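# Fetch carton from behind shelf bottles onto desk

## Task

Retrieve the carton that sits behind the line of bottles in the shelving unit and set it down on the desk. When finished, all bottles must still be standing upright on their shelf, the robot must not have toppled or be left leaning, and the carton must rest on the desk without the robot holding or propping it.

## Robot and tools

Robot: a Hello Robot Stretch 3 with a single arm. It has a two-wheel differential base (0.33 m long, 0.34 m wide) that cannot slide sideways, a lift carrying the arm up a mast, and a telescoping arm that reaches out to the robot's RIGHT side, ending in a three-joint wrist and a gripper. To move the gripper forward or back you drive the base. Turning in place pivots about the wheel-axle midpoint, 0.05 m behind the front edge; with arm retracted and wrist folded the swept radius is 0.28 m, but an unfolded level wrist reaches past that.

Frames: base frame has its origin on the floor between the drive wheels, x forward, y left, z up. hand_pose is reported in this frame at the fingertip meeting point. The odometry frame is the base frame as it was at the start. Heading is positive to the left, between -3.142 and 3.142.

Tool execute_actions takes "actions", a list run in order. Each action is {"robot": ..., "steps": n, "until": ...}; steps is 1 to 450 at 30 per second. {"steps": n} alone only waits. "robot" holds one command, a list of up to 8 commands run in sequence (each may be {"pause_s": s}, s at most 15), or {"stop": true}, which brakes everything and clears the queue. A command may contain:
- "base": exactly one of {"translate_m": d} (an offset in metres along the current heading, forward positive, |d| at most 1) or {"rotate_rad": d} (an offset in radians, left/counter-clockwise positive, |d| at most 3.2). Both are measured from where the base is when that command begins.
- "joints": absolute targets by name, unnamed joints keep their goal: lift_m 0 to 1.1 (arm height, m); arm_m 0 to 0.52 (extension, m); wrist_yaw_rad -1.345 to 4.42 (0 along the arm, positive toward the front, 3.0 folded over the base); wrist_pitch_rad -1.57 to 0.451 (0 level, negative tips fingers down); wrist_roll_rad -2.911 to 2.911; gripper_m -0.089 to 0.179 (larger is wider; real fingertip gap is 0.007 to 0.025 less, zero below 0.007); head_pan_rad -3.953 to 1.73 (0 forward, positive left, -1.57 looks along the arm); head_tilt_rad -1.53 to 0.419 (negative looks down).
- "contact_limits": {"arm_m": e}, e the motor_effort percent (1 to 100) where the arm halts; smaller is gentler, too small halts instantly. It stays until the next arm_m command.
Base and joint motions in one command begin together and keep running after the action ends. A new command overrides at once and discards the remainder of an older queue. Any out-of-range value rejects the whole call.
"until" ends an action early: {"robot": {"status": "ended"}} waits for all motion and queues to finish; comparisons look like {"lift_m": [">", 0.3]} or {"arm_m_status": ["!=", "moving"]}; {"any": {"status": "ended"}} fires when any motion ends.

Tool zoom_image: {"camera": one of head_camera, nav_camera, wrist_camera, "region": [x0, y0, x1, y1]} in pixels from the top-left, no larger than 504 by 504. head_camera and nav_camera ride on the head and follow head pan and tilt; wrist_camera rides on the gripper.

Tool finished_scene: {"scene": number}. Ends the scene permanently; call only after all motion has stopped, since anything still moving is braked and may stop short.

Results: each shows one moment plus one image per camera. base_status shows progress like (translate_m +0.12 of +0.30). joint_status words: moving, done, off_target, contact_stop, time_out, stopped, not_commanded, torque_fault. refusals, queue (idle/running/done/dropped/stopped) and queue_left track commands. Lines starting refused:, dropped: or replaced: explain rejected or ended motions. robot.on_its_own appears when the robot changed a goal itself, a joint went slack or its servo is off, or base_tilt drifts 3 degrees or more from its start value. lidar_m lists 12 ranges in 30-degree sectors, first straight ahead going counter-clockwise, taken 0.17 m above the floor. wrist_depth_mm and head_depth_mm are 7x7 median-depth grids. motor_effort is percent per motor with the peak in brackets; positive pushes toward higher values. base_tilt gives forward and right lean in degrees.

Practical rules:
- Base speed is full only when stowed (lift_m under 0.30, arm_m under 0.03, wrist_yaw_rad over 2.54); otherwise it is slow.
- Fold or unfold the wrist only with lift_m between 0.32 and 0.95, wrist_pitch_rad -0.4 and roll near 0. When yaw is below -0.4, keep pitch at -0.5 or lower.
- Grip by commanding gripper_m smaller than the carton's width; release by opening at least 0.02 past the touch value. Status and reading do not prove a grasp; check images and effort.
- After a contact_stop the arm or lift goes slack until commanded again.
- Tipping risk: pushing the arm against something rigid with the gripper above about 0.45 m, pushing twice after a contact stop, driving while gripping something fixed, or snagging furniture (worst backing up). If base_tilt shows a lean, reverse the last move in small steps, free the gripper, and lower lift_m to about 0.2 if needed.
- Wrist servos overheat under long hard pushing and go limp for 10 s; avoid that.
- Do not knock the bottles over; reach around or above them. Set the carton down gently, open the gripper, then withdraw. A loose object may get nudged occasionally.

Each tool is called after "Call:" by a JSON object that holds its "api" and its "payload".

## Session

Call:
{"api": "execute_actions", "payload": {"actions": []}}

Scene clock: 0.00 s.
robot.base_odometry: x=+0.000 y=+0.000 heading=+0.000 (m, m, rad; robot's odometry frame)
robot.turned_by_wheels: +0.000 (rad since the last result)
robot.turned_by_imu: +0.000 (rad since the last result)
robot.base_tilt: forward=+1.5 right=-0.6 (deg)
robot.lidar_m: 1.50 2.02 1.94 1.94 2.43 1.90 1.87 2.00 2.00 2.08 2.09 1.55
robot.head_depth_mm: 1745 1769 1764 1767 1781 1771 1618 / 1795 1783 1785 1799 1793 1804 1631 / 1789 1804 1806 1807 1815 1817 1646 / 1824 1808 1811 1825 1823 1846 1849 / 1832 1838 1839 1855 1852 1861 1876 / 1856 1864 1861 1867 1878 1884 1893 / 1858 1883 1881 1886 1900 1902 1919
robot.base_status: not_commanded
robot.joint_positions: lift_m=+0.319 arm_m=-0.001 wrist_yaw_rad=+2.997 wrist_pitch_rad=-0.463 wrist_roll_rad=+0.017 gripper_m=+0.037 head_pan_rad=+0.001 head_tilt_rad=+0.016
robot.joint_goals: lift_m=+0.319 arm_m=-0.001 wrist_yaw_rad=+2.997 wrist_pitch_rad=-0.463 wrist_roll_rad=+0.017 gripper_m=+0.037 head_pan_rad=+0.001 head_tilt_rad=+0.016
robot.joint_status: lift_m=not_commanded arm_m=not_commanded wrist_yaw_rad=not_commanded wrist_pitch_rad=not_commanded wrist_roll_rad=not_commanded gripper_m=not_commanded head_pan_rad=not_commanded head_tilt_rad=not_commanded
robot.measured_speeds: translate_m=+0.000 rotate_rad=+0.000 lift_m=+0.000 arm_m=+0.000 wrist_yaw_rad=+0.000 wrist_pitch_rad=+0.000 wrist_roll_rad=+0.000 head_pan_rad=+0.000 head_tilt_rad=+0.000
robot: refusals=0 queue=idle queue_left=0
robot.motor_effort: left_wheel=+0 right_wheel=+1 lift_m=+31 arm_m=-1 wrist_yaw_rad=+0 wrist_pitch_rad=+8 wrist_roll_rad=+0 gripper_m=+0 head_pan_rad=+0 head_tilt_rad=+2 (%)
robot.hand_pose: x=+0.0103 y=+0.0726 z=+0.3212 quat_wxyz=(+0.213, +0.704, +0.110, +0.669) (m; robot's base frame)
robot.wrist_depth_mm: - - - - - - - / - - - - - - - / 870 868 915 912 964 995 994 / 702 699 740 747 760 760 790 / 578 589 - 603 635 619 642 / 503 520 - 528 520 536 536 / 449 - - 453 453 465 469
pictures: head_camera (sideways: a quarter turn clockwise sets it upright), nav_camera (sideways: a quarter turn counterclockwise sets it upright), wrist_camera
Images, in order (width x height): head_camera 896x504, nav_camera 672x504, wrist_camera 644x364.

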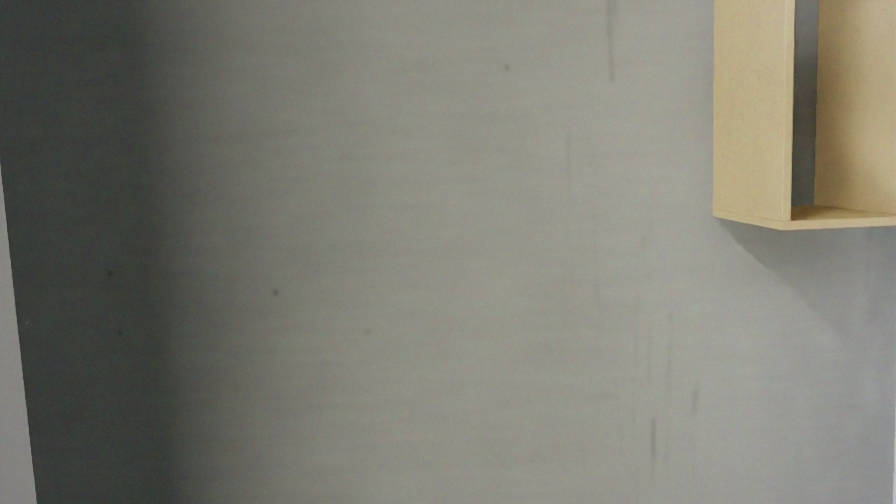

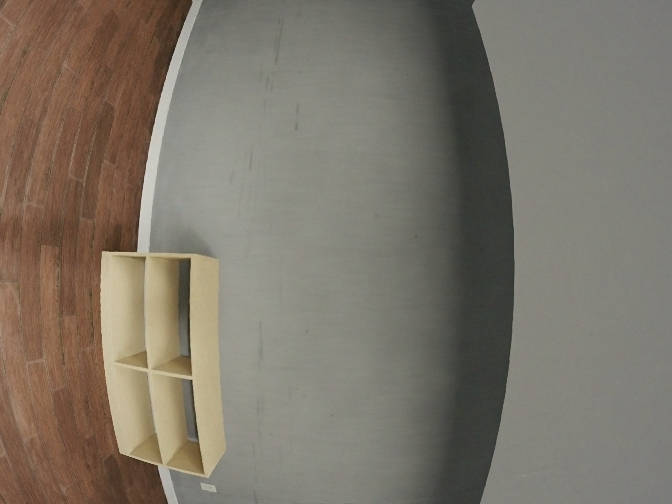

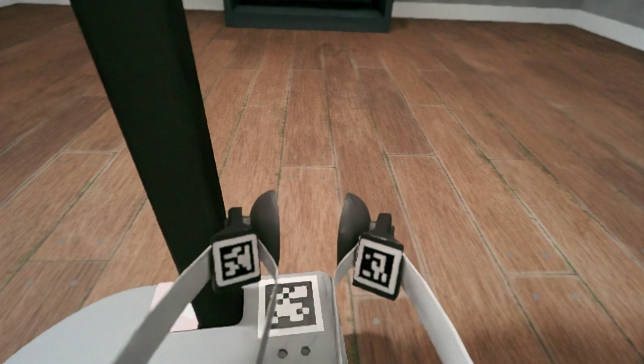

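Call:
{"api": "execute_actions", "payload": {"actions": [{"robot": {"joints": {"head_pan_rad": 1.5, "head_tilt_rad": -0.4}}, "steps": 150, "until": {"robot": {"status": "ended"}}}]}}

Scene clock: 3.13 s.
robot.base_odometry: x=+0.000 y=+0.000 heading=+0.000 (m, m, rad; robot's odometry frame)
robot.turned_by_wheels: +0.000 (rad since the last result)
robot.turned_by_imu: +0.001 (rad since the last result)
robot.base_tilt: forward=+1.5 right=-0.7 (deg)
robot.lidar_m: 1.50 2.01 1.94 1.93 2.44 1.90 1.87 2.00 2.00 2.08 2.09 1.55
robot.head_depth_mm: 1965 2118 2293 2506 2164 1705 1394 / 1931 2065 2017 2080 2122 1712 1401 / 1972 2110 2251 2481 2176 1716 1411 / 1958 2094 2252 2478 2180 1725 1420 / 1966 2123 2253 2427 2171 1737 1427 / 1796 1901 2042 2394 2152 1745 1427 / 2016 2147 2295 2503 2258 1770 1433
robot.base_status: not_commanded
robot.joint_positions: lift_m=+0.319 arm_m=-0.001 wrist_yaw_rad=+2.997 wrist_pitch_rad=-0.463 wrist_roll_rad=+0.017 gripper_m=+0.037 head_pan_rad=+1.493 head_tilt_rad=-0.395
robot.joint_goals: lift_m=+0.319 arm_m=-0.001 wrist_yaw_rad=+2.997 wrist_pitch_rad=-0.463 wrist_roll_rad=+0.017 gripper_m=+0.037 head_pan_rad=+1.500 head_tilt_rad=-0.400
robot.joint_status: lift_m=not_commanded arm_m=not_commanded wrist_yaw_rad=not_commanded wrist_pitch_rad=not_commanded wrist_roll_rad=not_commanded gripper_m=not_commanded head_pan_rad=done head_tilt_rad=done
robot.measured_speeds: translate_m=+0.000 rotate_rad=+0.000 lift_m=+0.000 arm_m=+0.000 wrist_yaw_rad=+0.000 wrist_pitch_rad=+0.000 wrist_roll_rad=+0.000 head_pan_rad=+0.000 head_tilt_rad=+0.000
robot: refusals=0 queue=done queue_left=0
robot.motor_effort: left_wheel=+1(1) right_wheel=+0(1) lift_m=+31(30) arm_m=-1(1) wrist_yaw_rad=+1(0) wrist_pitch_rad=+8(8) wrist_roll_rad=+0(0) gripper_m=+0(0) head_pan_rad=+3(27) head_tilt_rad=-1(26) (%)
robot.hand_pose: x=+0.0103 y=+0.0726 z=+0.3212 quat_wxyz=(+0.213, +0.704, +0.110, +0.669) (m; robot's base frame)
robot.wrist_depth_mm: - - - - - - - / - - - - - - - / 857 852 915 925 954 966 - / 705 684 734 736 753 769 783 / 575 582 - 608 626 632 644 / 500 523 - 531 523 526 538 / 443 - - 451 454 462 471
pictures: head_camera (sideways: a quarter turn clockwise sets it upright), nav_camera (sideways: a quarter turn counterclockwise sets it upright), wrist_camera
Images, in order (width x height): head_camera 896x504, nav_camera 672x504, wrist_camera 644x364.

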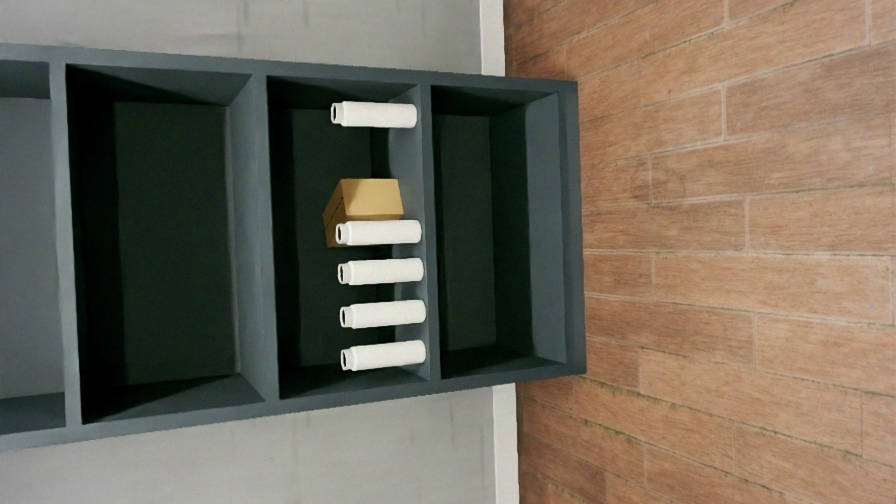

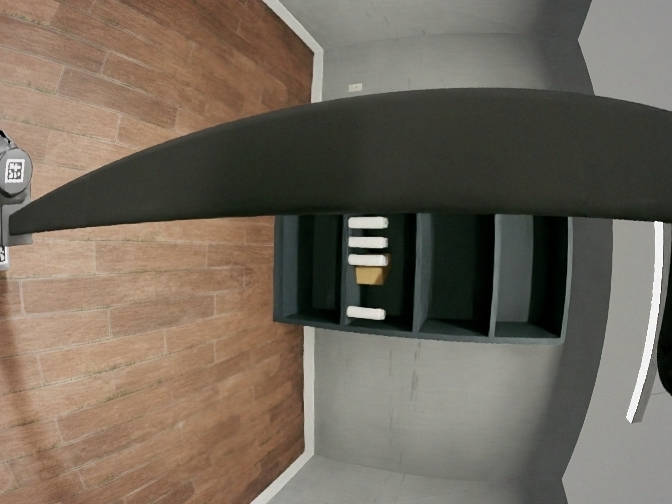

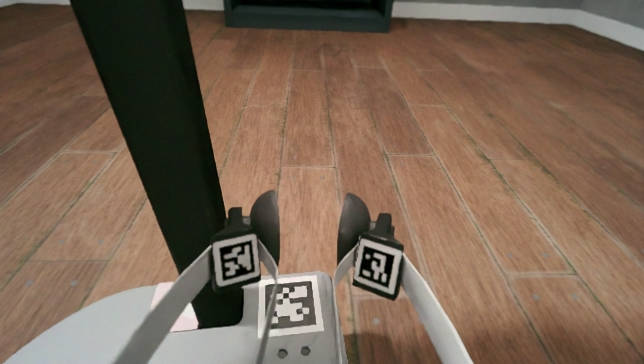

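Call:
{"api": "execute_actions", "payload": {"actions": [{"robot": {"joints": {"head_pan_rad": -1.57, "head_tilt_rad": -0.4}}, "steps": 150, "until": {"robot": {"status": "ended"}}}]}}

Call:
{"api": "execute_actions", "payload": {"actions": [{"robot": {"joints": {"head_pan_rad": -3.14, "head_tilt_rad": -0.4}}, "steps": 150, "until": {"robot": {"status": "ended"}}}]}}

Scene clock: 14.83 s.
robot.base_odometry: x=+0.000 y=+0.000 heading=+0.000 (m, m, rad; robot's odometry frame)
robot.turned_by_wheels: +0.000 (rad since the last result)
robot.turned_by_imu: +0.001 (rad since the last result)
robot.base_tilt: forward=+1.5 right=-0.6 (deg)
robot.lidar_m: 1.50 2.03 1.94 1.93 2.44 1.90 1.87 2.00 1.99 2.08 2.08 1.55
robot.head_depth_mm: 2011 2141 2178 2453 2100 1696 1391 / 1993 2163 2234 2504 2195 1708 1401 / 2005 2169 2245 2511 2214 1718 1416 / 2034 2216 2286 2563 2220 1737 1424 / 2076 2237 2316 2572 2253 1755 1427 / 2101 2241 2348 2559 2212 1756 1430 / 2119 2248 2400 2642 2265 1774 1431
robot.base_status: not_commanded
robot.joint_positions: lift_m=+0.319 arm_m=-0.001 wrist_yaw_rad=+2.997 wrist_pitch_rad=-0.463 wrist_roll_rad=+0.017 gripper_m=+0.037 head_pan_rad=-1.563 head_tilt_rad=-0.395
robot.joint_goals: lift_m=+0.319 arm_m=-0.001 wrist_yaw_rad=+2.997 wrist_pitch_rad=-0.463 wrist_roll_rad=+0.017 gripper_m=+0.037 head_pan_rad=-1.570 head_tilt_rad=-0.400
robot.joint_status: lift_m=not_commanded arm_m=not_commanded wrist_yaw_rad=not_commanded wrist_pitch_rad=not_commanded wrist_roll_rad=not_commanded gripper_m=not_commanded head_pan_rad=done head_tilt_rad=done
robot.measured_speeds: translate_m=+0.000 rotate_rad=+0.000 lift_m=+0.000 arm_m=+0.000 wrist_yaw_rad=+0.000 wrist_pitch_rad=+0.000 wrist_roll_rad=+0.000 head_pan_rad=+0.000 head_tilt_rad=+0.000
robot: refusals=0 queue=done queue_left=0
robot.motor_effort: left_wheel=+1(0) right_wheel=+1(1) lift_m=+30(31) arm_m=-1(1) wrist_yaw_rad=+0(0) wrist_pitch_rad=+8(8) wrist_roll_rad=+0(0) gripper_m=+0(0) head_pan_rad=-3(27) head_tilt_rad=-1(4) (%)
robot.hand_pose: x=+0.0103 y=+0.0726 z=+0.3212 quat_wxyz=(+0.213, +0.704, +0.110, +0.669) (m; robot's base frame)
robot.wrist_depth_mm: - - - - - - - / - - - - - - - / 872 859 897 923 932 976 994 / 705 706 725 740 741 780 781 / 577 587 - 606 615 634 645 / 499 514 - 531 522 530 546 / 448 - - 453 452 471 474
pictures: head_camera (sideways: a quarter turn clockwise sets it upright), nav_camera (sideways: a quarter turn counterclockwise sets it upright), wrist_camera
Images, in order (width x height): head_camera 896x504, nav_camera 672x504, wrist_camera 644x364.

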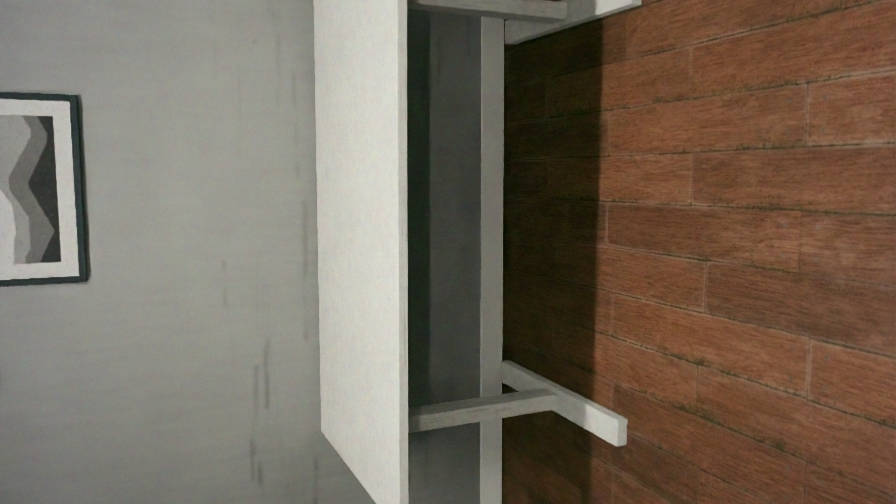

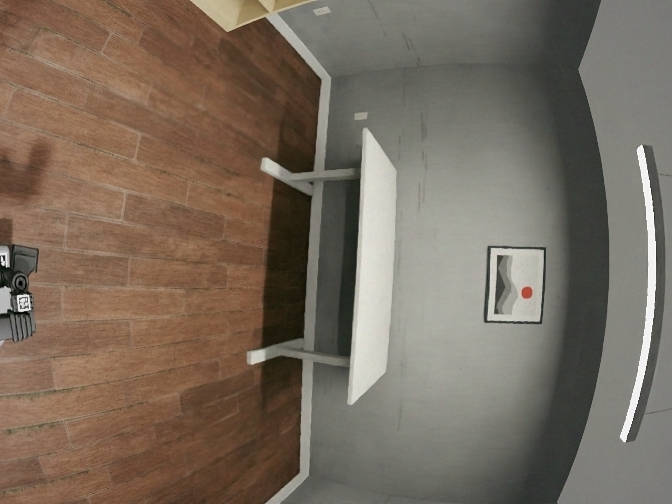

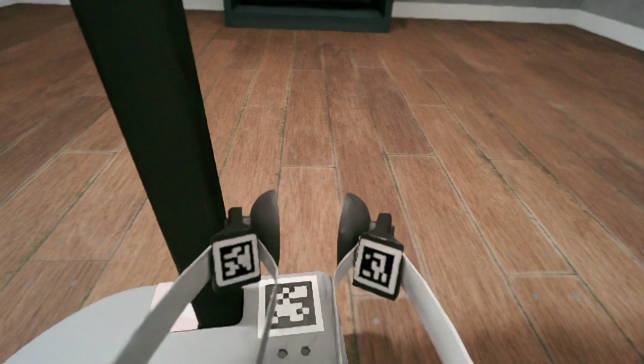

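Scene clock: 16.20 s.
robot.base_odometry: x=+0.000 y=+0.000 heading=+0.000 (m, m, rad; robot's odometry frame)
robot.turned_by_wheels: +0.000 (rad since the last result)
robot.turned_by_imu: +0.000 (rad since the last result)
robot.base_tilt: forward=+1.5 right=-0.7 (deg)
robot.lidar_m: 1.49 2.02 1.94 1.93 2.44 1.91 1.87 2.00 2.00 2.09 2.08 1.55
robot.head_depth_mm: 1562 1665 1779 1946 2057 1697 1397 / 1569 1689 1810 1951 2088 1713 1400 / 1589 1697 1828 1947 2101 1704 1409 / 1597 1723 1839 2005 2117 1723 1416 / 1606 1742 1860 2019 2127 1741 1419 / 1627 1733 1883 2038 2166 1732 1438 / 1647 1761 1890 2051 2185 1757 1431
robot.base_status: not_commanded
robot.joint_positions: lift_m=+0.319 arm_m=-0.001 wrist_yaw_rad=+2.997 wrist_pitch_rad=-0.463 wrist_roll_rad=+0.017 gripper_m=+0.037 head_pan_rad=-3.133 head_tilt_rad=-0.395
robot.joint_goals: lift_m=+0.319 arm_m=-0.001 wrist_yaw_rad=+2.997 wrist_pitch_rad=-0.463 wrist_roll_rad=+0.017 gripper_m=+0.037 head_pan_rad=-3.140 head_tilt_rad=-0.400
robot.joint_status: lift_m=not_commanded arm_m=not_commanded wrist_yaw_rad=not_commanded wrist_pitch_rad=not_commanded wrist_roll_rad=not_commanded gripper_m=not_commanded head_pan_rad=done head_tilt_rad=done
robot.measured_speeds: translate_m=+0.000 rotate_rad=+0.000 lift_m=+0.000 arm_m=+0.000 wrist_yaw_rad=+0.000 wrist_pitch_rad=+0.000 wrist_roll_rad=+0.000 head_pan_rad=+0.000 head_tilt_rad=+0.000
robot: refusals=0 queue=done queue_left=0
robot.motor_effort: left_wheel=+0(0) right_wheel=+1(1) lift_m=+31(31) arm_m=-1(1) wrist_yaw_rad=+0(0) wrist_pitch_rad=+8(8) wrist_roll_rad=+0(0) gripper_m=+0(0) head_pan_rad=-2(28) head_tilt_rad=-3(3) (%)
robot.hand_pose: x=+0.0103 y=+0.0726 z=+0.3212 quat_wxyz=(+0.213, +0.704, +0.110, +0.669) (m; robot's base frame)
robot.wrist_depth_mm: - - - - - - - / - - - - - - - / 879 870 906 927 955 966 981 / 699 694 733 746 765 764 780 / 581 596 - 606 618 623 637 / 501 520 - 534 522 528 532 / 447 - - 448 456 461 464
pictures: head_camera (sideways: a quarter turn clockwise sets it upright), nav_camera (sideways: a quarter turn counterclockwise sets it upright), wrist_camera
Images, in order (width x height): head_camera 896x504, nav_camera 672x504, wrist_camera 644x364.

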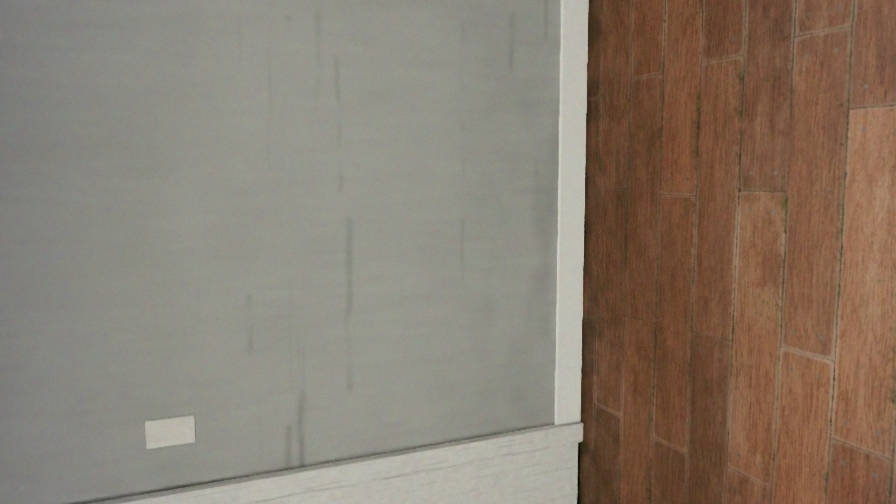

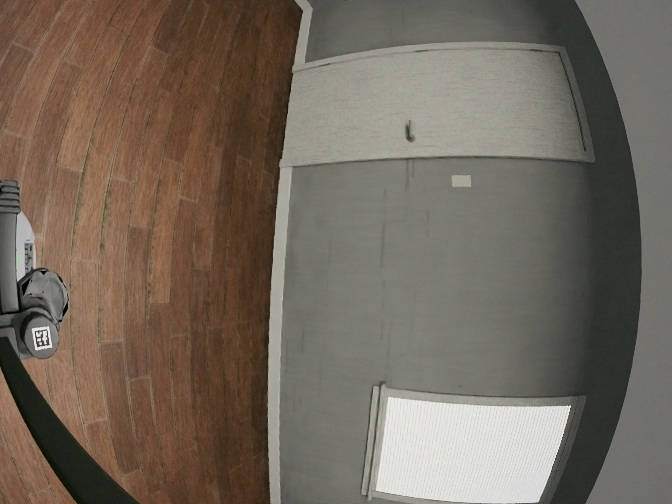

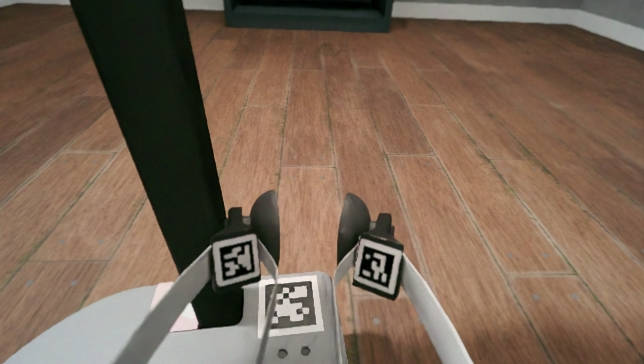

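Call:
{"api": "execute_actions", "payload": {"actions": [{"robot": [{"joints": {"lift_m": 0.28, "head_pan_rad": -1.57, "head_tilt_rad": -0.7}}, {"base": {"rotate_rad": 1.335}}, {"base": {"translate_m": 1.0}}, {"base": {"translate_m": 0.34}}, {"base": {"rotate_rad": 1.705}}], "steps": 450, "until": {"robot": {"status": "ended"}}}]}}

Scene clock: 42.80 s.
robot.base_odometry: x=+0.313 y=+1.303 heading=+3.040 (m, m, rad; robot's odometry frame)
robot.turned_by_wheels: +3.040 (rad since the last result)
robot.turned_by_imu: +3.033 (rad since the last result)
robot.base_tilt: forward=+1.6 right=-0.6 (deg)
robot.lidar_m: 2.06 2.14 2.91 3.34 2.24 1.76 1.70 1.46 0.61 0.95 0.84 0.81
robot.head_depth_mm: 742 702 617 814 884 1273 1171 / 868 743 621 1017 880 1223 1179 / 864 749 602 1129 939 1286 1186 / 863 758 608 1009 940 1283 1180 / 858 767 612 933 945 1269 1185 / 856 775 619 1110 875 1269 1184 / 856 785 624 1155 847 1274 1188
robot.base_status: done (rotate_rad +1.7049 of +1.7050)
robot.joint_positions: lift_m=+0.280 arm_m=-0.001 wrist_yaw_rad=+2.997 wrist_pitch_rad=-0.464 wrist_roll_rad=+0.017 gripper_m=+0.037 head_pan_rad=-1.577 head_tilt_rad=-0.692
robot.joint_goals: lift_m=+0.280 arm_m=-0.001 wrist_yaw_rad=+2.997 wrist_pitch_rad=-0.464 wrist_roll_rad=+0.017 gripper_m=+0.037 head_pan_rad=-1.570 head_tilt_rad=-0.700
robot.joint_status: lift_m=done arm_m=not_commanded wrist_yaw_rad=not_commanded wrist_pitch_rad=not_commanded wrist_roll_rad=not_commanded gripper_m=not_commanded head_pan_rad=done head_tilt_rad=done
robot.measured_speeds: translate_m=+0.000 rotate_rad=+0.000 lift_m=+0.000 arm_m=+0.000 wrist_yaw_rad=+0.000 wrist_pitch_rad=+0.000 wrist_roll_rad=+0.000 head_pan_rad=+0.000 head_tilt_rad=+0.000
robot: refusals=0 queue=done queue_left=0
robot.motor_effort: left_wheel=-1(9) right_wheel=+2(10) lift_m=+23(30) arm_m=-1(1) wrist_yaw_rad=+0(0) wrist_pitch_rad=+9(9) wrist_roll_rad=+0(0) gripper_m=+0(0) head_pan_rad=+1(27) head_tilt_rad=-4(27) (%)
robot.hand_pose: x=+0.0103 y=+0.0725 z=+0.2827 quat_wxyz=(+0.213, +0.704, +0.111, +0.669) (m; robot's base frame)
robot.wrist_depth_mm: - - - - - - - / - - - - - - - / 785 791 827 845 878 903 927 / 635 644 673 664 683 696 709 / 533 540 - 550 569 579 576 / 467 - - - 479 480 494 / - - - - 414 423 427
pictures: head_camera (sideways: a quarter turn clockwise sets it upright), nav_camera (sideways: a quarter turn counterclockwise sets it upright), wrist_camera
Images, in order (width x height): head_camera 896x504, nav_camera 672x504, wrist_camera 644x364.

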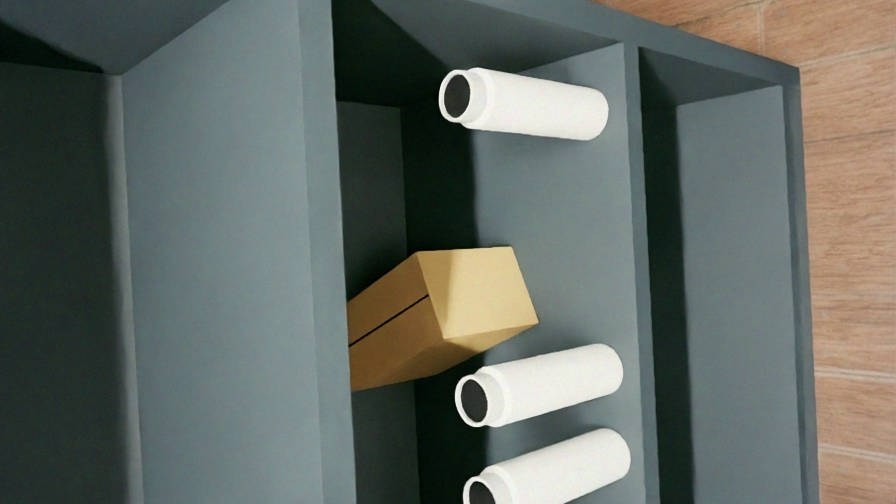

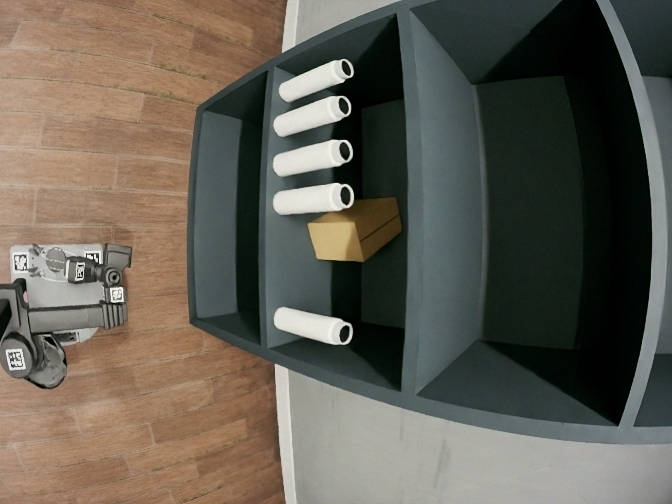

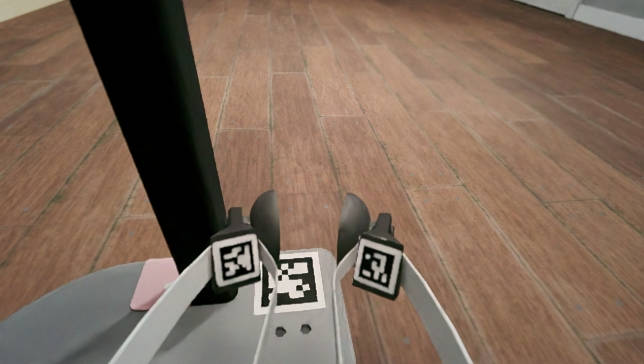

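Call:
{"api": "execute_actions", "payload": {"actions": [{"robot": [{"base": {"rotate_rad": -0.413}}, {"base": {"translate_m": -0.326}}, {"base": {"rotate_rad": 0.843}}, {"joints": {"lift_m": 0.52, "wrist_pitch_rad": -0.4, "wrist_roll_rad": 0.0, "head_tilt_rad": -0.6}}, {"joints": {"wrist_yaw_rad": 0.0, "gripper_m": 0.179}}, {"joints": {"wrist_pitch_rad": 0.0}}], "steps": 450, "until": {"robot": {"status": "ended"}}}]}}

Scene clock: 174.27 s.
robot.base_odometry: x=+0.597 y=+1.142 heading=-2.813 (m, m, rad; robot's odometry frame)
robot.turned_by_wheels: +0.430 (rad since the last result)
robot.turned_by_imu: +0.429 (rad since the last result)
robot.base_tilt: forward=+1.6 right=-0.6 (deg)
robot.lidar_m: 2.40 3.06 3.16 1.93 1.50 1.40 1.42 1.23 0.69 1.16 1.13 2.36
robot.head_depth_mm: 944 945 710 1158 948 1359 1216 / 976 957 757 1199 956 1345 1211 / 1011 973 1111 1174 1071 1361 1233 / 1052 984 1118 1145 1109 1357 1249 / 1092 1001 1374 1026 1504 1389 1238 / 1139 1013 1442 1062 1549 1421 1250 / 1151 1031 1297 1128 1466 1467 1256
robot.base_status: done (rotate_rad +0.8429 of +0.8430)
robot.joint_positions: lift_m=+0.520 arm_m=-0.001 wrist_yaw_rad=+0.003 wrist_pitch_rad=-0.021 wrist_roll_rad=+0.004 gripper_m=+0.179 head_pan_rad=-1.577 head_tilt_rad=-0.606
robot.joint_goals: lift_m=+0.520 arm_m=-0.001 wrist_yaw_rad=+0.000 wrist_pitch_rad=+0.000 wrist_roll_rad=+0.000 gripper_m=+0.179 head_pan_rad=-1.570 head_tilt_rad=-0.600
robot.joint_status: lift_m=done arm_m=not_commanded wrist_yaw_rad=done wrist_pitch_rad=done wrist_roll_rad=done gripper_m=done head_pan_rad=done head_tilt_rad=done
robot.measured_speeds: translate_m=+0.000 rotate_rad=+0.000 lift_m=+0.000 arm_m=+0.000 wrist_yaw_rad=+0.000 wrist_pitch_rad=+0.000 wrist_roll_rad=+0.000 head_pan_rad=+0.000 head_tilt_rad=+0.000
robot: refusals=0 queue=done queue_left=0
robot.motor_effort: left_wheel=-2(10) right_wheel=+3(9) lift_m=+37(40) arm_m=-1(1) wrist_yaw_rad=-3(5) wrist_pitch_rad=+13(13) wrist_roll_rad=-3(2) gripper_m=+1(100) head_pan_rad=+2(2) head_tilt_rad=+2(14) (%)
robot.hand_pose: x=-0.0207 y=-0.3993 z=+0.6289 quat_wxyz=(+0.706, +0.009, -0.708, -0.007) (m; robot's base frame)
robot.wrist_depth_mm: - 828 - 938 849 628 697 / - 744 614 951 824 565 718 / - 751 635 704 849 642 731 / - 761 624 712 502 760 748 / - 957 - - 489 459 781 / - 980 - - 970 451 782 / 962 892 901 888 927 872 782
pictures: head_camera (sideways: a quarter turn clockwise sets it upright), nav_camera (sideways: a quarter turn counterclockwise sets it upright), wrist_camera
Images, in order (width x height): head_camera 896x504, nav_camera 672x504, wrist_camera 644x364.

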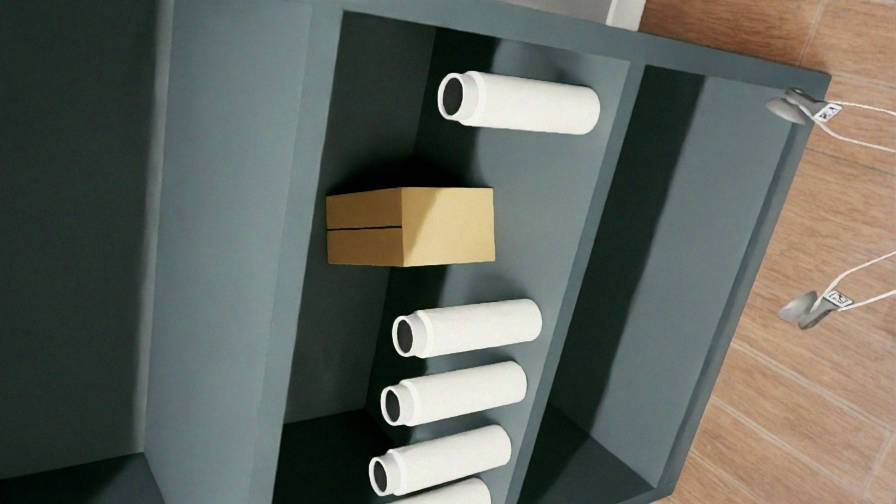

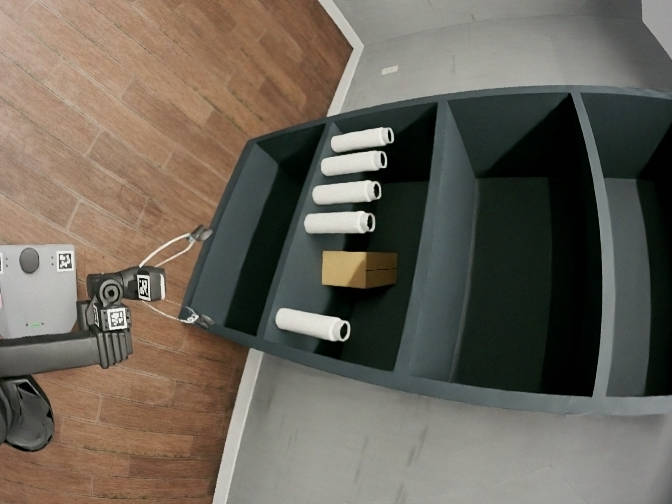

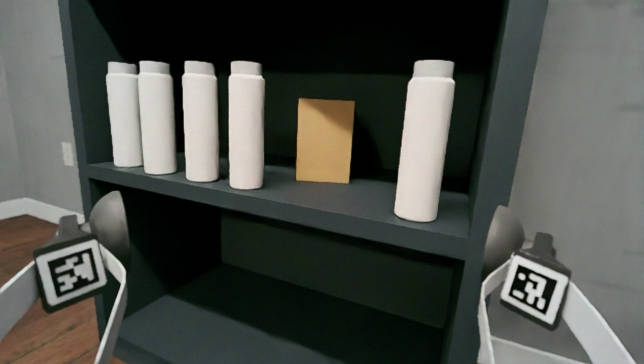

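Call:
{"api": "execute_actions", "payload": {"actions": [{"robot": [{"base": {"rotate_rad": 0.4}}, {"base": {"translate_m": -0.116}}, {"base": {"rotate_rad": -0.8}}, {"base": {"translate_m": 0.116}}, {"base": {"rotate_rad": 0.4}}, {"joints": {"arm_m": 0.2}}], "steps": 450, "until": {"robot": {"status": "ended"}}}]}}

Scene clock: 205.97 s.
robot.base_odometry: x=+0.568 y=+1.228 heading=-2.813 (m, m, rad; robot's odometry frame)
robot.turned_by_wheels: +0.000 (rad since the last result)
robot.turned_by_imu: +0.002 (rad since the last result)
robot.base_tilt: forward=+1.6 right=-0.7 (deg)
robot.lidar_m: 2.36 3.02 3.35 2.03 1.54 1.44 1.46 1.15 0.60 1.07 1.05 2.32
robot.head_depth_mm: 872 920 649 1157 950 903 1194 / 904 950 685 1206 849 1285 - / 937 970 693 1167 1009 1323 - / 970 984 735 1041 1015 1395 1221 / 1010 999 779 1229 998 1367 1248 / 1052 1009 796 1166 1058 1383 1254 / 1091 1030 1214 1034 1334 1399 1266
robot.base_status: done (rotate_rad +0.3999 of +0.4000)
robot.joint_positions: lift_m=+0.520 arm_m=+0.200 wrist_yaw_rad=+0.001 wrist_pitch_rad=-0.020 wrist_roll_rad=+0.004 gripper_m=+0.179 head_pan_rad=-1.577 head_tilt_rad=-0.606
robot.joint_goals: lift_m=+0.520 arm_m=+0.200 wrist_yaw_rad=+0.000 wrist_pitch_rad=+0.000 wrist_roll_rad=+0.000 gripper_m=+0.179 head_pan_rad=-1.570 head_tilt_rad=-0.600
robot.joint_status: lift_m=done arm_m=done wrist_yaw_rad=done wrist_pitch_rad=done wrist_roll_rad=done gripper_m=done head_pan_rad=done head_tilt_rad=done
robot.measured_speeds: translate_m=+0.000 rotate_rad=+0.000 lift_m=+0.000 arm_m=+0.000 wrist_yaw_rad=+0.000 wrist_pitch_rad=+0.000 wrist_roll_rad=+0.000 head_pan_rad=+0.000 head_tilt_rad=+0.000
robot: refusals=0 queue=done queue_left=0
robot.motor_effort: left_wheel=-1(7) right_wheel=+3(7) lift_m=+37(36) arm_m=+6(8) wrist_yaw_rad=-2(3) wrist_pitch_rad=+12(13) wrist_roll_rad=-3(3) gripper_m=+0(1) head_pan_rad=+3(1) head_tilt_rad=+4(2) (%)
robot.hand_pose: x=-0.0211 y=-0.6002 z=+0.6292 quat_wxyz=(+0.706, +0.008, -0.708, -0.007) (m; robot's base frame)
robot.wrist_depth_mm: 461 335 721 671 605 527 163 / 372 326 760 673 604 549 163 / 385 340 779 402 623 549 167 / 397 349 608 413 636 573 172 / 408 327 362 422 440 418 180 / - 319 290 299 311 312 188 / 652 802 800 244 237 212 234
pictures: head_camera (sideways: a quarter turn clockwise sets it upright), nav_camera (sideways: a quarter turn counterclockwise sets it upright), wrist_camera
Images, in order (width x height): head_camera 896x504, nav_camera 672x504, wrist_camera 644x364.

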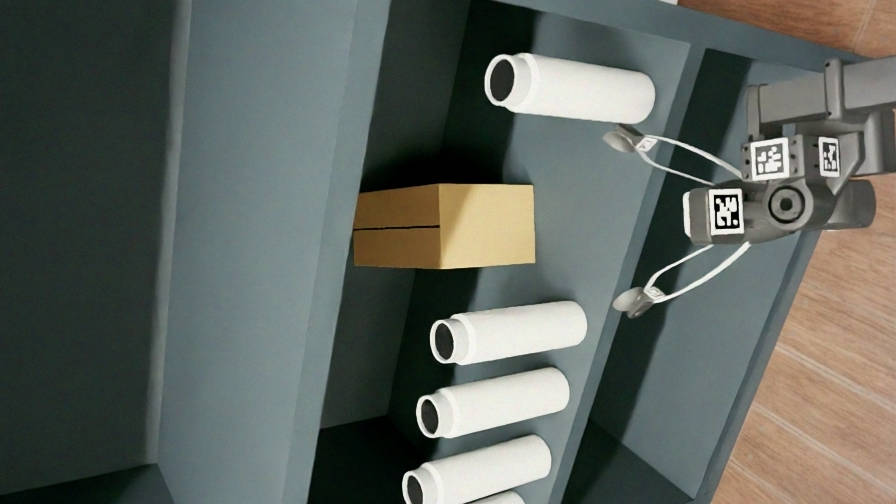

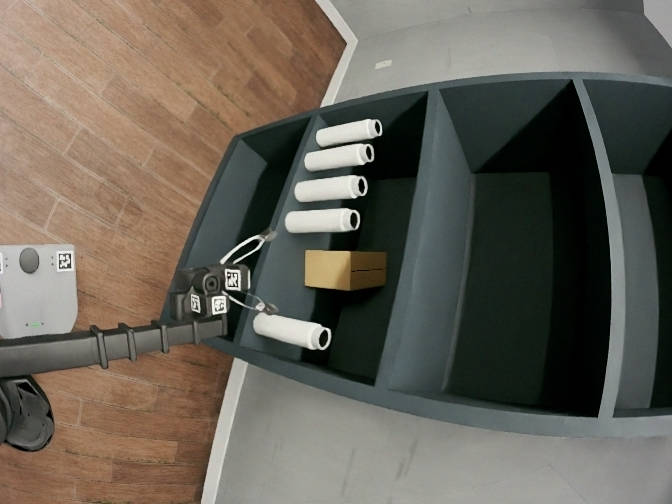

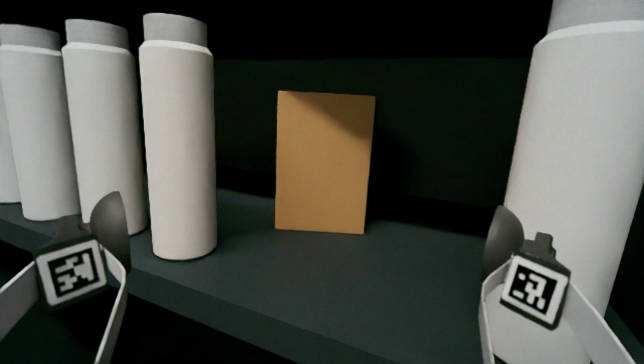

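Call:
{"api": "execute_actions", "payload": {"actions": [{"robot": [{"joints": {"gripper_m": 0.12, "lift_m": 0.51}}, {"joints": {"arm_m": 0.32}}, {"joints": {"gripper_m": 0.158}}], "steps": 300, "until": {"robot": {"status": "ended"}}}]}}

Scene clock: 271.23 s.
robot.base_odometry: x=+0.568 y=+1.228 heading=-2.813 (m, m, rad; robot's odometry frame)
robot.turned_by_wheels: +0.000 (rad since the last result)
robot.turned_by_imu: +0.001 (rad since the last result)
robot.base_tilt: forward=+1.6 right=-0.6 (deg)
robot.lidar_m: 2.35 3.03 3.35 2.03 1.54 1.44 1.46 1.15 0.60 1.07 1.04 2.32
robot.head_depth_mm: 873 919 651 1153 947 905 1186 / 903 951 683 1195 859 897 1179 / 937 971 695 1172 1013 - 1199 / 969 983 735 1037 1045 1328 1227 / 1012 1005 779 1227 998 1365 1247 / 1053 1019 794 1163 1057 1375 1255 / 1085 1032 1210 1034 1330 1396 1258
robot.base_status: done (rotate_rad +0.3999 of +0.4000)
robot.joint_positions: lift_m=+0.510 arm_m=+0.320 wrist_yaw_rad=+0.001 wrist_pitch_rad=-0.020 wrist_roll_rad=+0.004 gripper_m=+0.158 head_pan_rad=-1.577 head_tilt_rad=-0.606
robot.joint_goals: lift_m=+0.510 arm_m=+0.320 wrist_yaw_rad=+0.000 wrist_pitch_rad=+0.000 wrist_roll_rad=+0.000 gripper_m=+0.158 head_pan_rad=-1.570 head_tilt_rad=-0.600
robot.joint_status: lift_m=done arm_m=done wrist_yaw_rad=done wrist_pitch_rad=done wrist_roll_rad=done gripper_m=done head_pan_rad=done head_tilt_rad=done
robot.measured_speeds: translate_m=+0.000 rotate_rad=+0.000 lift_m=+0.000 arm_m=+0.000 wrist_yaw_rad=+0.000 wrist_pitch_rad=+0.000 wrist_roll_rad=+0.000 head_pan_rad=+0.000 head_tilt_rad=+0.000
robot: refusals=0 queue=done queue_left=0
robot.motor_effort: left_wheel=-1(2) right_wheel=+2(3) lift_m=+23(38) arm_m=+6(8) wrist_yaw_rad=-2(2) wrist_pitch_rad=+12(12) wrist_roll_rad=-3(2) gripper_m=+0(97) head_pan_rad=+2(2) head_tilt_rad=+2(3) (%)
robot.hand_pose: x=-0.0211 y=-0.7202 z=+0.6198 quat_wxyz=(+0.706, +0.008, -0.708, -0.007) (m; robot's base frame)
robot.wrist_depth_mm: 165 188 634 550 491 438 400 / 171 192 637 269 493 448 408 / 177 196 681 277 494 461 423 / 185 201 627 288 518 480 429 / 221 350 375 298 417 461 411 / - 230 276 280 290 - 311 / 202 206 213 218 222 227 236
pictures: head_camera (sideways: a quarter turn clockwise sets it upright), nav_camera (sideways: a quarter turn counterclockwise sets it upright), wrist_camera
Images, in order (width x height): head_camera 896x504, nav_camera 672x504, wrist_camera 644x364.

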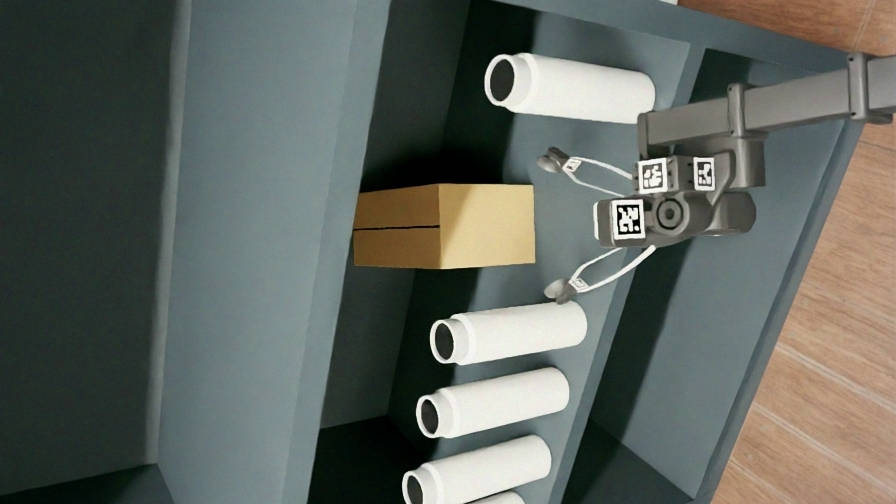

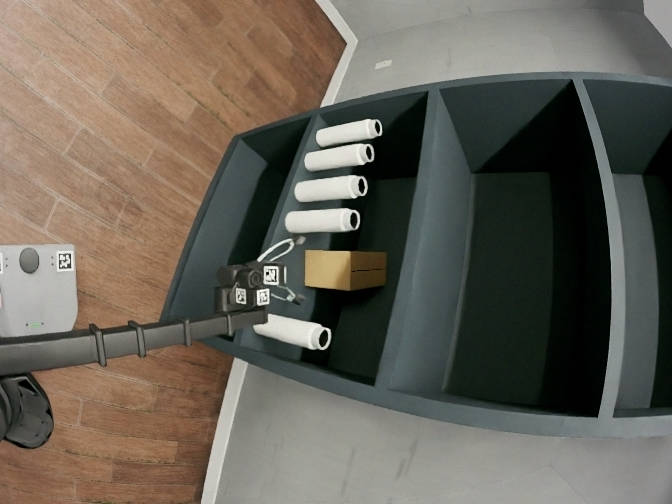

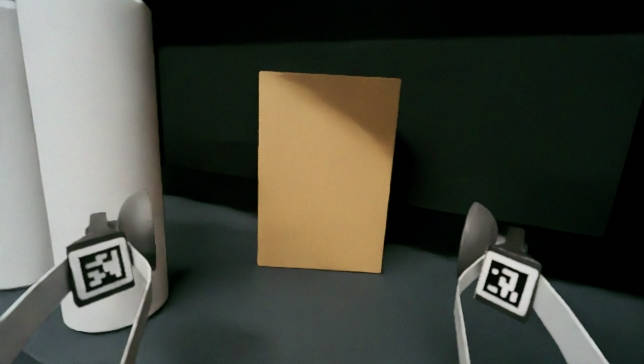

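Call:
{"api": "zoom_image", "payload": {"camera": "head_camera", "region": [440, 20, 896, 360]}}

Region (440, 20, 896, 360) of head_camera's 896x504 image, scaled by 1.105, with more detail than that image has; it fills the top 376 rows of this view, and the rest is white.

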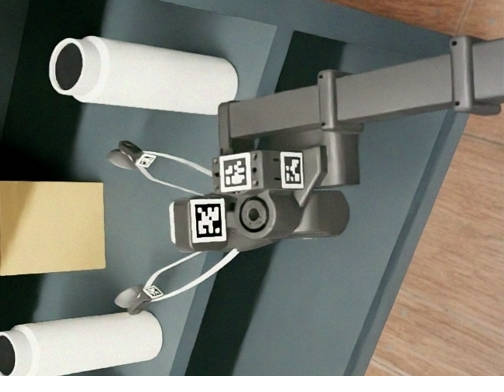

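Call:
{"api": "execute_actions", "payload": {"actions": [{"robot": [{"base": {"translate_m": -0.007}}, {"joints": {"arm_m": 0.40}}], "steps": 300, "until": {"robot": {"status": "ended"}}}]}}

Scene clock: 295.33 s.
robot.base_odometry: x=+0.574 y=+1.230 heading=-2.813 (m, m, rad; robot's odometry frame)
robot.turned_by_wheels: +0.000 (rad since the last result)
robot.turned_by_imu: +0.001 (rad since the last result)
robot.base_tilt: forward=+1.6 right=-0.7 (deg)
robot.lidar_m: 2.37 3.01 3.35 2.03 1.53 1.43 1.46 1.15 0.60 1.07 1.05 2.33
robot.head_depth_mm: 871 917 648 1155 946 904 1199 / 901 947 685 1199 837 1080 1183 / 933 973 691 1173 1069 1303 1187 / 970 988 735 1035 1023 1349 1217 / 1010 1000 779 1269 999 1367 1245 / 1051 1016 791 1161 1041 1371 1249 / 1086 1029 1217 1016 1345 1401 1258
robot.base_status: done (translate_m -0.0070 of -0.0070)
robot.joint_positions: lift_m=+0.510 arm_m=+0.400 wrist_yaw_rad=+0.001 wrist_pitch_rad=-0.020 wrist_roll_rad=+0.004 gripper_m=+0.158 head_pan_rad=-1.577 head_tilt_rad=-0.606
robot.joint_goals: lift_m=+0.510 arm_m=+0.400 wrist_yaw_rad=+0.000 wrist_pitch_rad=+0.000 wrist_roll_rad=+0.000 gripper_m=+0.158 head_pan_rad=-1.570 head_tilt_rad=-0.600
robot.joint_status: lift_m=done arm_m=done wrist_yaw_rad=done wrist_pitch_rad=done wrist_roll_rad=done gripper_m=done head_pan_rad=done head_tilt_rad=done
robot.measured_speeds: translate_m=+0.000 rotate_rad=+0.000 lift_m=+0.000 arm_m=+0.000 wrist_yaw_rad=+0.000 wrist_pitch_rad=+0.000 wrist_roll_rad=+0.000 head_pan_rad=+0.000 head_tilt_rad=+0.000
robot: refusals=0 queue=done queue_left=0
robot.motor_effort: left_wheel=-1(6) right_wheel=+3(7) lift_m=+23(23) arm_m=+6(8) wrist_yaw_rad=-2(1) wrist_pitch_rad=+12(12) wrist_roll_rad=-3(3) gripper_m=+1(1) head_pan_rad=+1(2) head_tilt_rad=+3(3) (%)
robot.hand_pose: x=-0.0211 y=-0.8002 z=+0.6198 quat_wxyz=(+0.706, +0.008, -0.708, -0.007) (m; robot's base frame)
robot.wrist_depth_mm: 525 595 542 469 416 382 340 / 531 627 193 193 406 386 350 / 542 637 202 196 200 396 362 / 303 618 209 205 432 411 372 / 146 371 216 213 353 407 375 / - 252 227 222 271 - 310 / 157 207 212 217 223 229 232
pictures: head_camera (sideways: a quarter turn clockwise sets it upright), nav_camera (sideways: a quarter turn counterclockwise sets it upright), wrist_camera
Images, in order (width x height): head_camera 896x504, nav_camera 672x504, wrist_camera 644x364.

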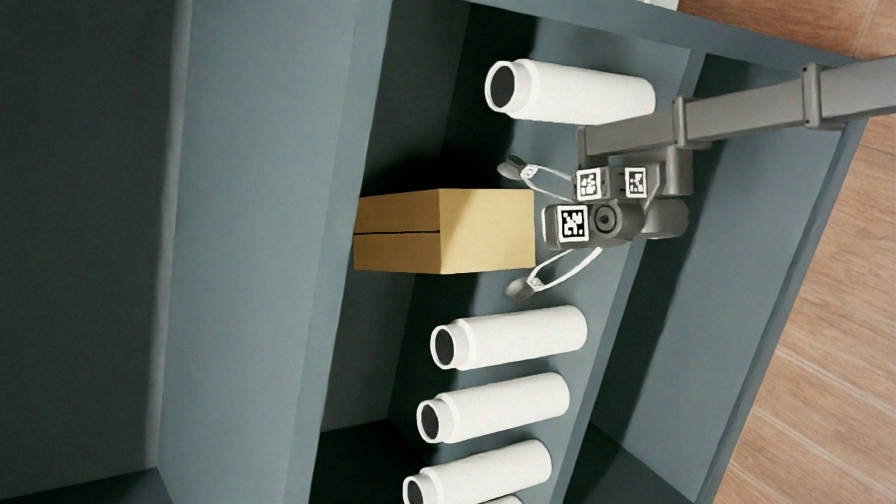

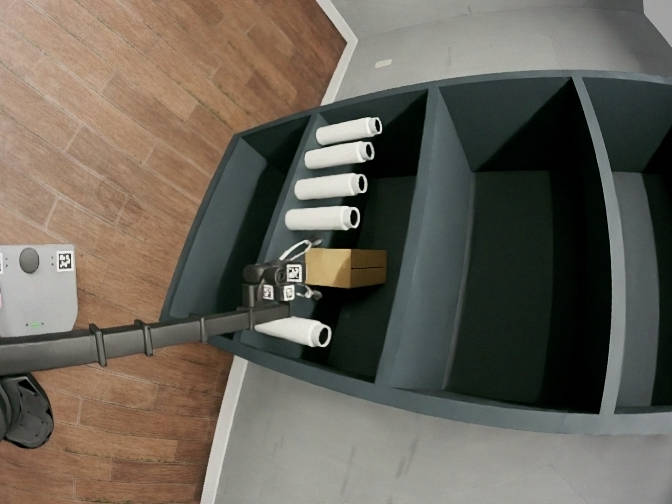

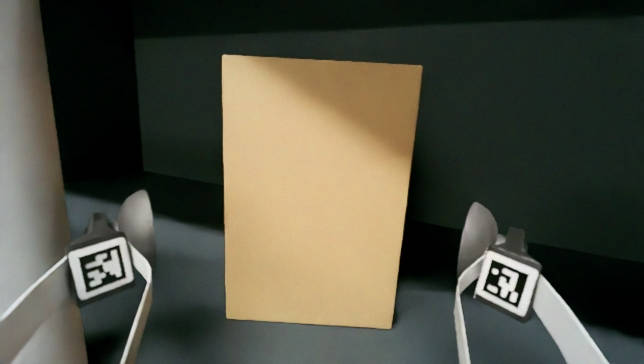

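Call:
{"api": "execute_actions", "payload": {"actions": [{"robot": {"joints": {"arm_m": 0.475}, "contact_limits": {"arm_m": 20}}, "steps": 300, "until": {"robot": {"status": "ended"}}}]}}

Scene clock: 301.97 s.
robot.base_odometry: x=+0.574 y=+1.230 heading=-2.813 (m, m, rad; robot's odometry frame)
robot.turned_by_wheels: +0.000 (rad since the last result)
robot.turned_by_imu: +0.001 (rad since the last result)
robot.base_tilt: forward=+1.6 right=-0.7 (deg)
robot.lidar_m: 2.37 3.04 3.36 2.03 1.53 1.43 1.45 1.14 0.60 1.07 1.05 2.33
robot.head_depth_mm: 871 916 648 1155 948 904 1199 / 902 948 682 1198 829 1087 - / 934 967 691 1150 - 1322 1195 / 971 981 733 1024 992 1366 1222 / 1007 999 779 1267 993 1367 1246 / 1054 1014 794 1161 1036 1372 1252 / 1085 1030 1225 1024 1346 1407 1253
robot.base_status: done (translate_m -0.0070 of -0.0070)
robot.joint_positions: lift_m=+0.510 arm_m=+0.475 wrist_yaw_rad=+0.001 wrist_pitch_rad=-0.020 wrist_roll_rad=+0.004 gripper_m=+0.158 head_pan_rad=-1.577 head_tilt_rad=-0.606
robot.joint_goals: lift_m=+0.510 arm_m=+0.475 wrist_yaw_rad=+0.000 wrist_pitch_rad=+0.000 wrist_roll_rad=+0.000 gripper_m=+0.158 head_pan_rad=-1.570 head_tilt_rad=-0.600
robot.joint_status: lift_m=done arm_m=done wrist_yaw_rad=done wrist_pitch_rad=done wrist_roll_rad=done gripper_m=done head_pan_rad=done head_tilt_rad=done
robot.measured_speeds: translate_m=+0.000 rotate_rad=+0.000 lift_m=+0.000 arm_m=+0.000 wrist_yaw_rad=+0.000 wrist_pitch_rad=+0.000 wrist_roll_rad=+0.000 head_pan_rad=+0.000 head_tilt_rad=+0.000
robot: refusals=0 queue=done queue_left=0
robot.motor_effort: left_wheel=-1(2) right_wheel=+2(3) lift_m=+22(23) arm_m=+6(8) wrist_yaw_rad=-2(2) wrist_pitch_rad=+13(12) wrist_roll_rad=-3(3) gripper_m=+0(1) head_pan_rad=+2(3) head_tilt_rad=+3(4) (%)
robot.contact_limits: arm_m 20 (drawing in: default 30, maximum 49; extending or still: default 41, maximum 66)
robot.hand_pose: x=-0.0211 y=-0.8752 z=+0.6198 quat_wxyz=(+0.706, +0.008, -0.708, -0.007) (m; robot's base frame)
robot.wrist_depth_mm: 485 523 116 379 342 316 290 / 486 543 119 118 116 322 299 / 496 558 123 122 121 330 306 / 500 567 128 126 126 346 313 / 366 323 132 132 131 345 319 / - 238 139 138 136 - 308 / 204 204 145 143 143 227 234
pictures: head_camera (sideways: a quarter turn clockwise sets it upright), nav_camera (sideways: a quarter turn counterclockwise sets it upright), wrist_camera
Images, in order (width x height): head_camera 896x504, nav_camera 672x504, wrist_camera 644x364.

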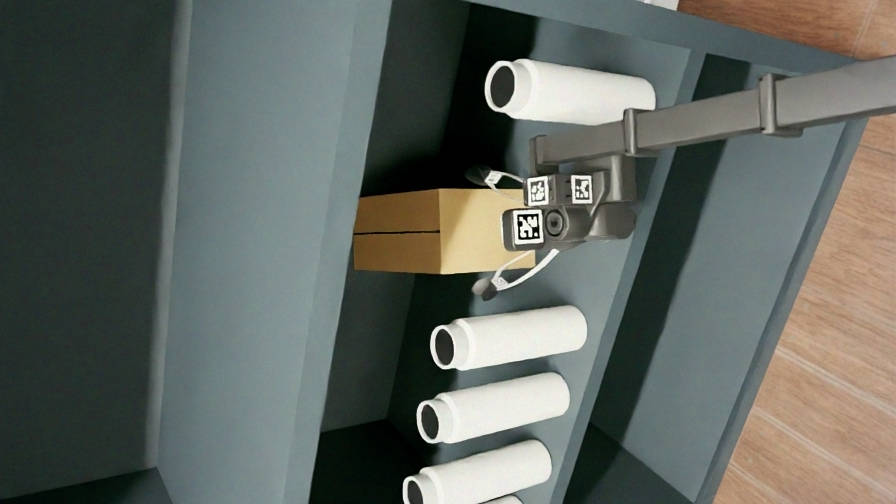

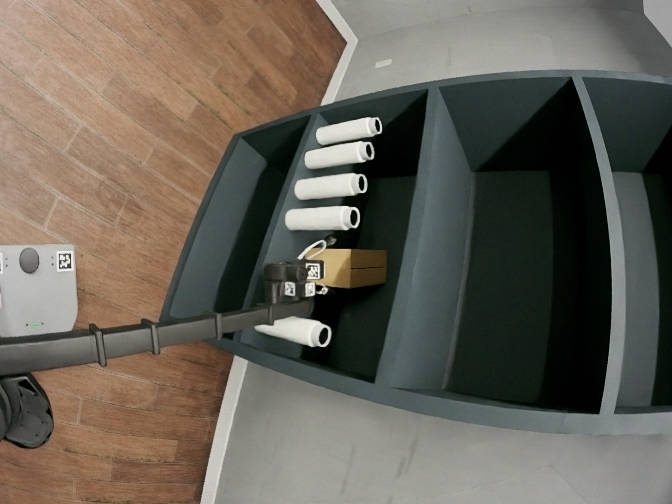

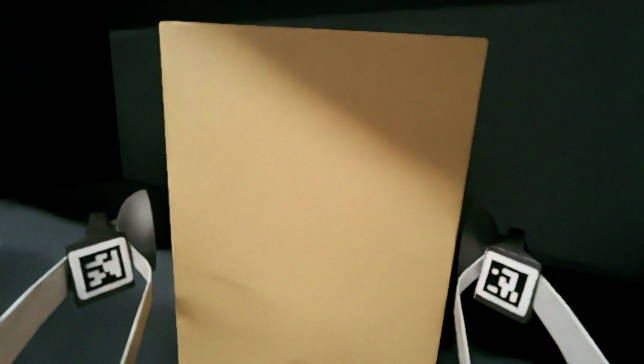

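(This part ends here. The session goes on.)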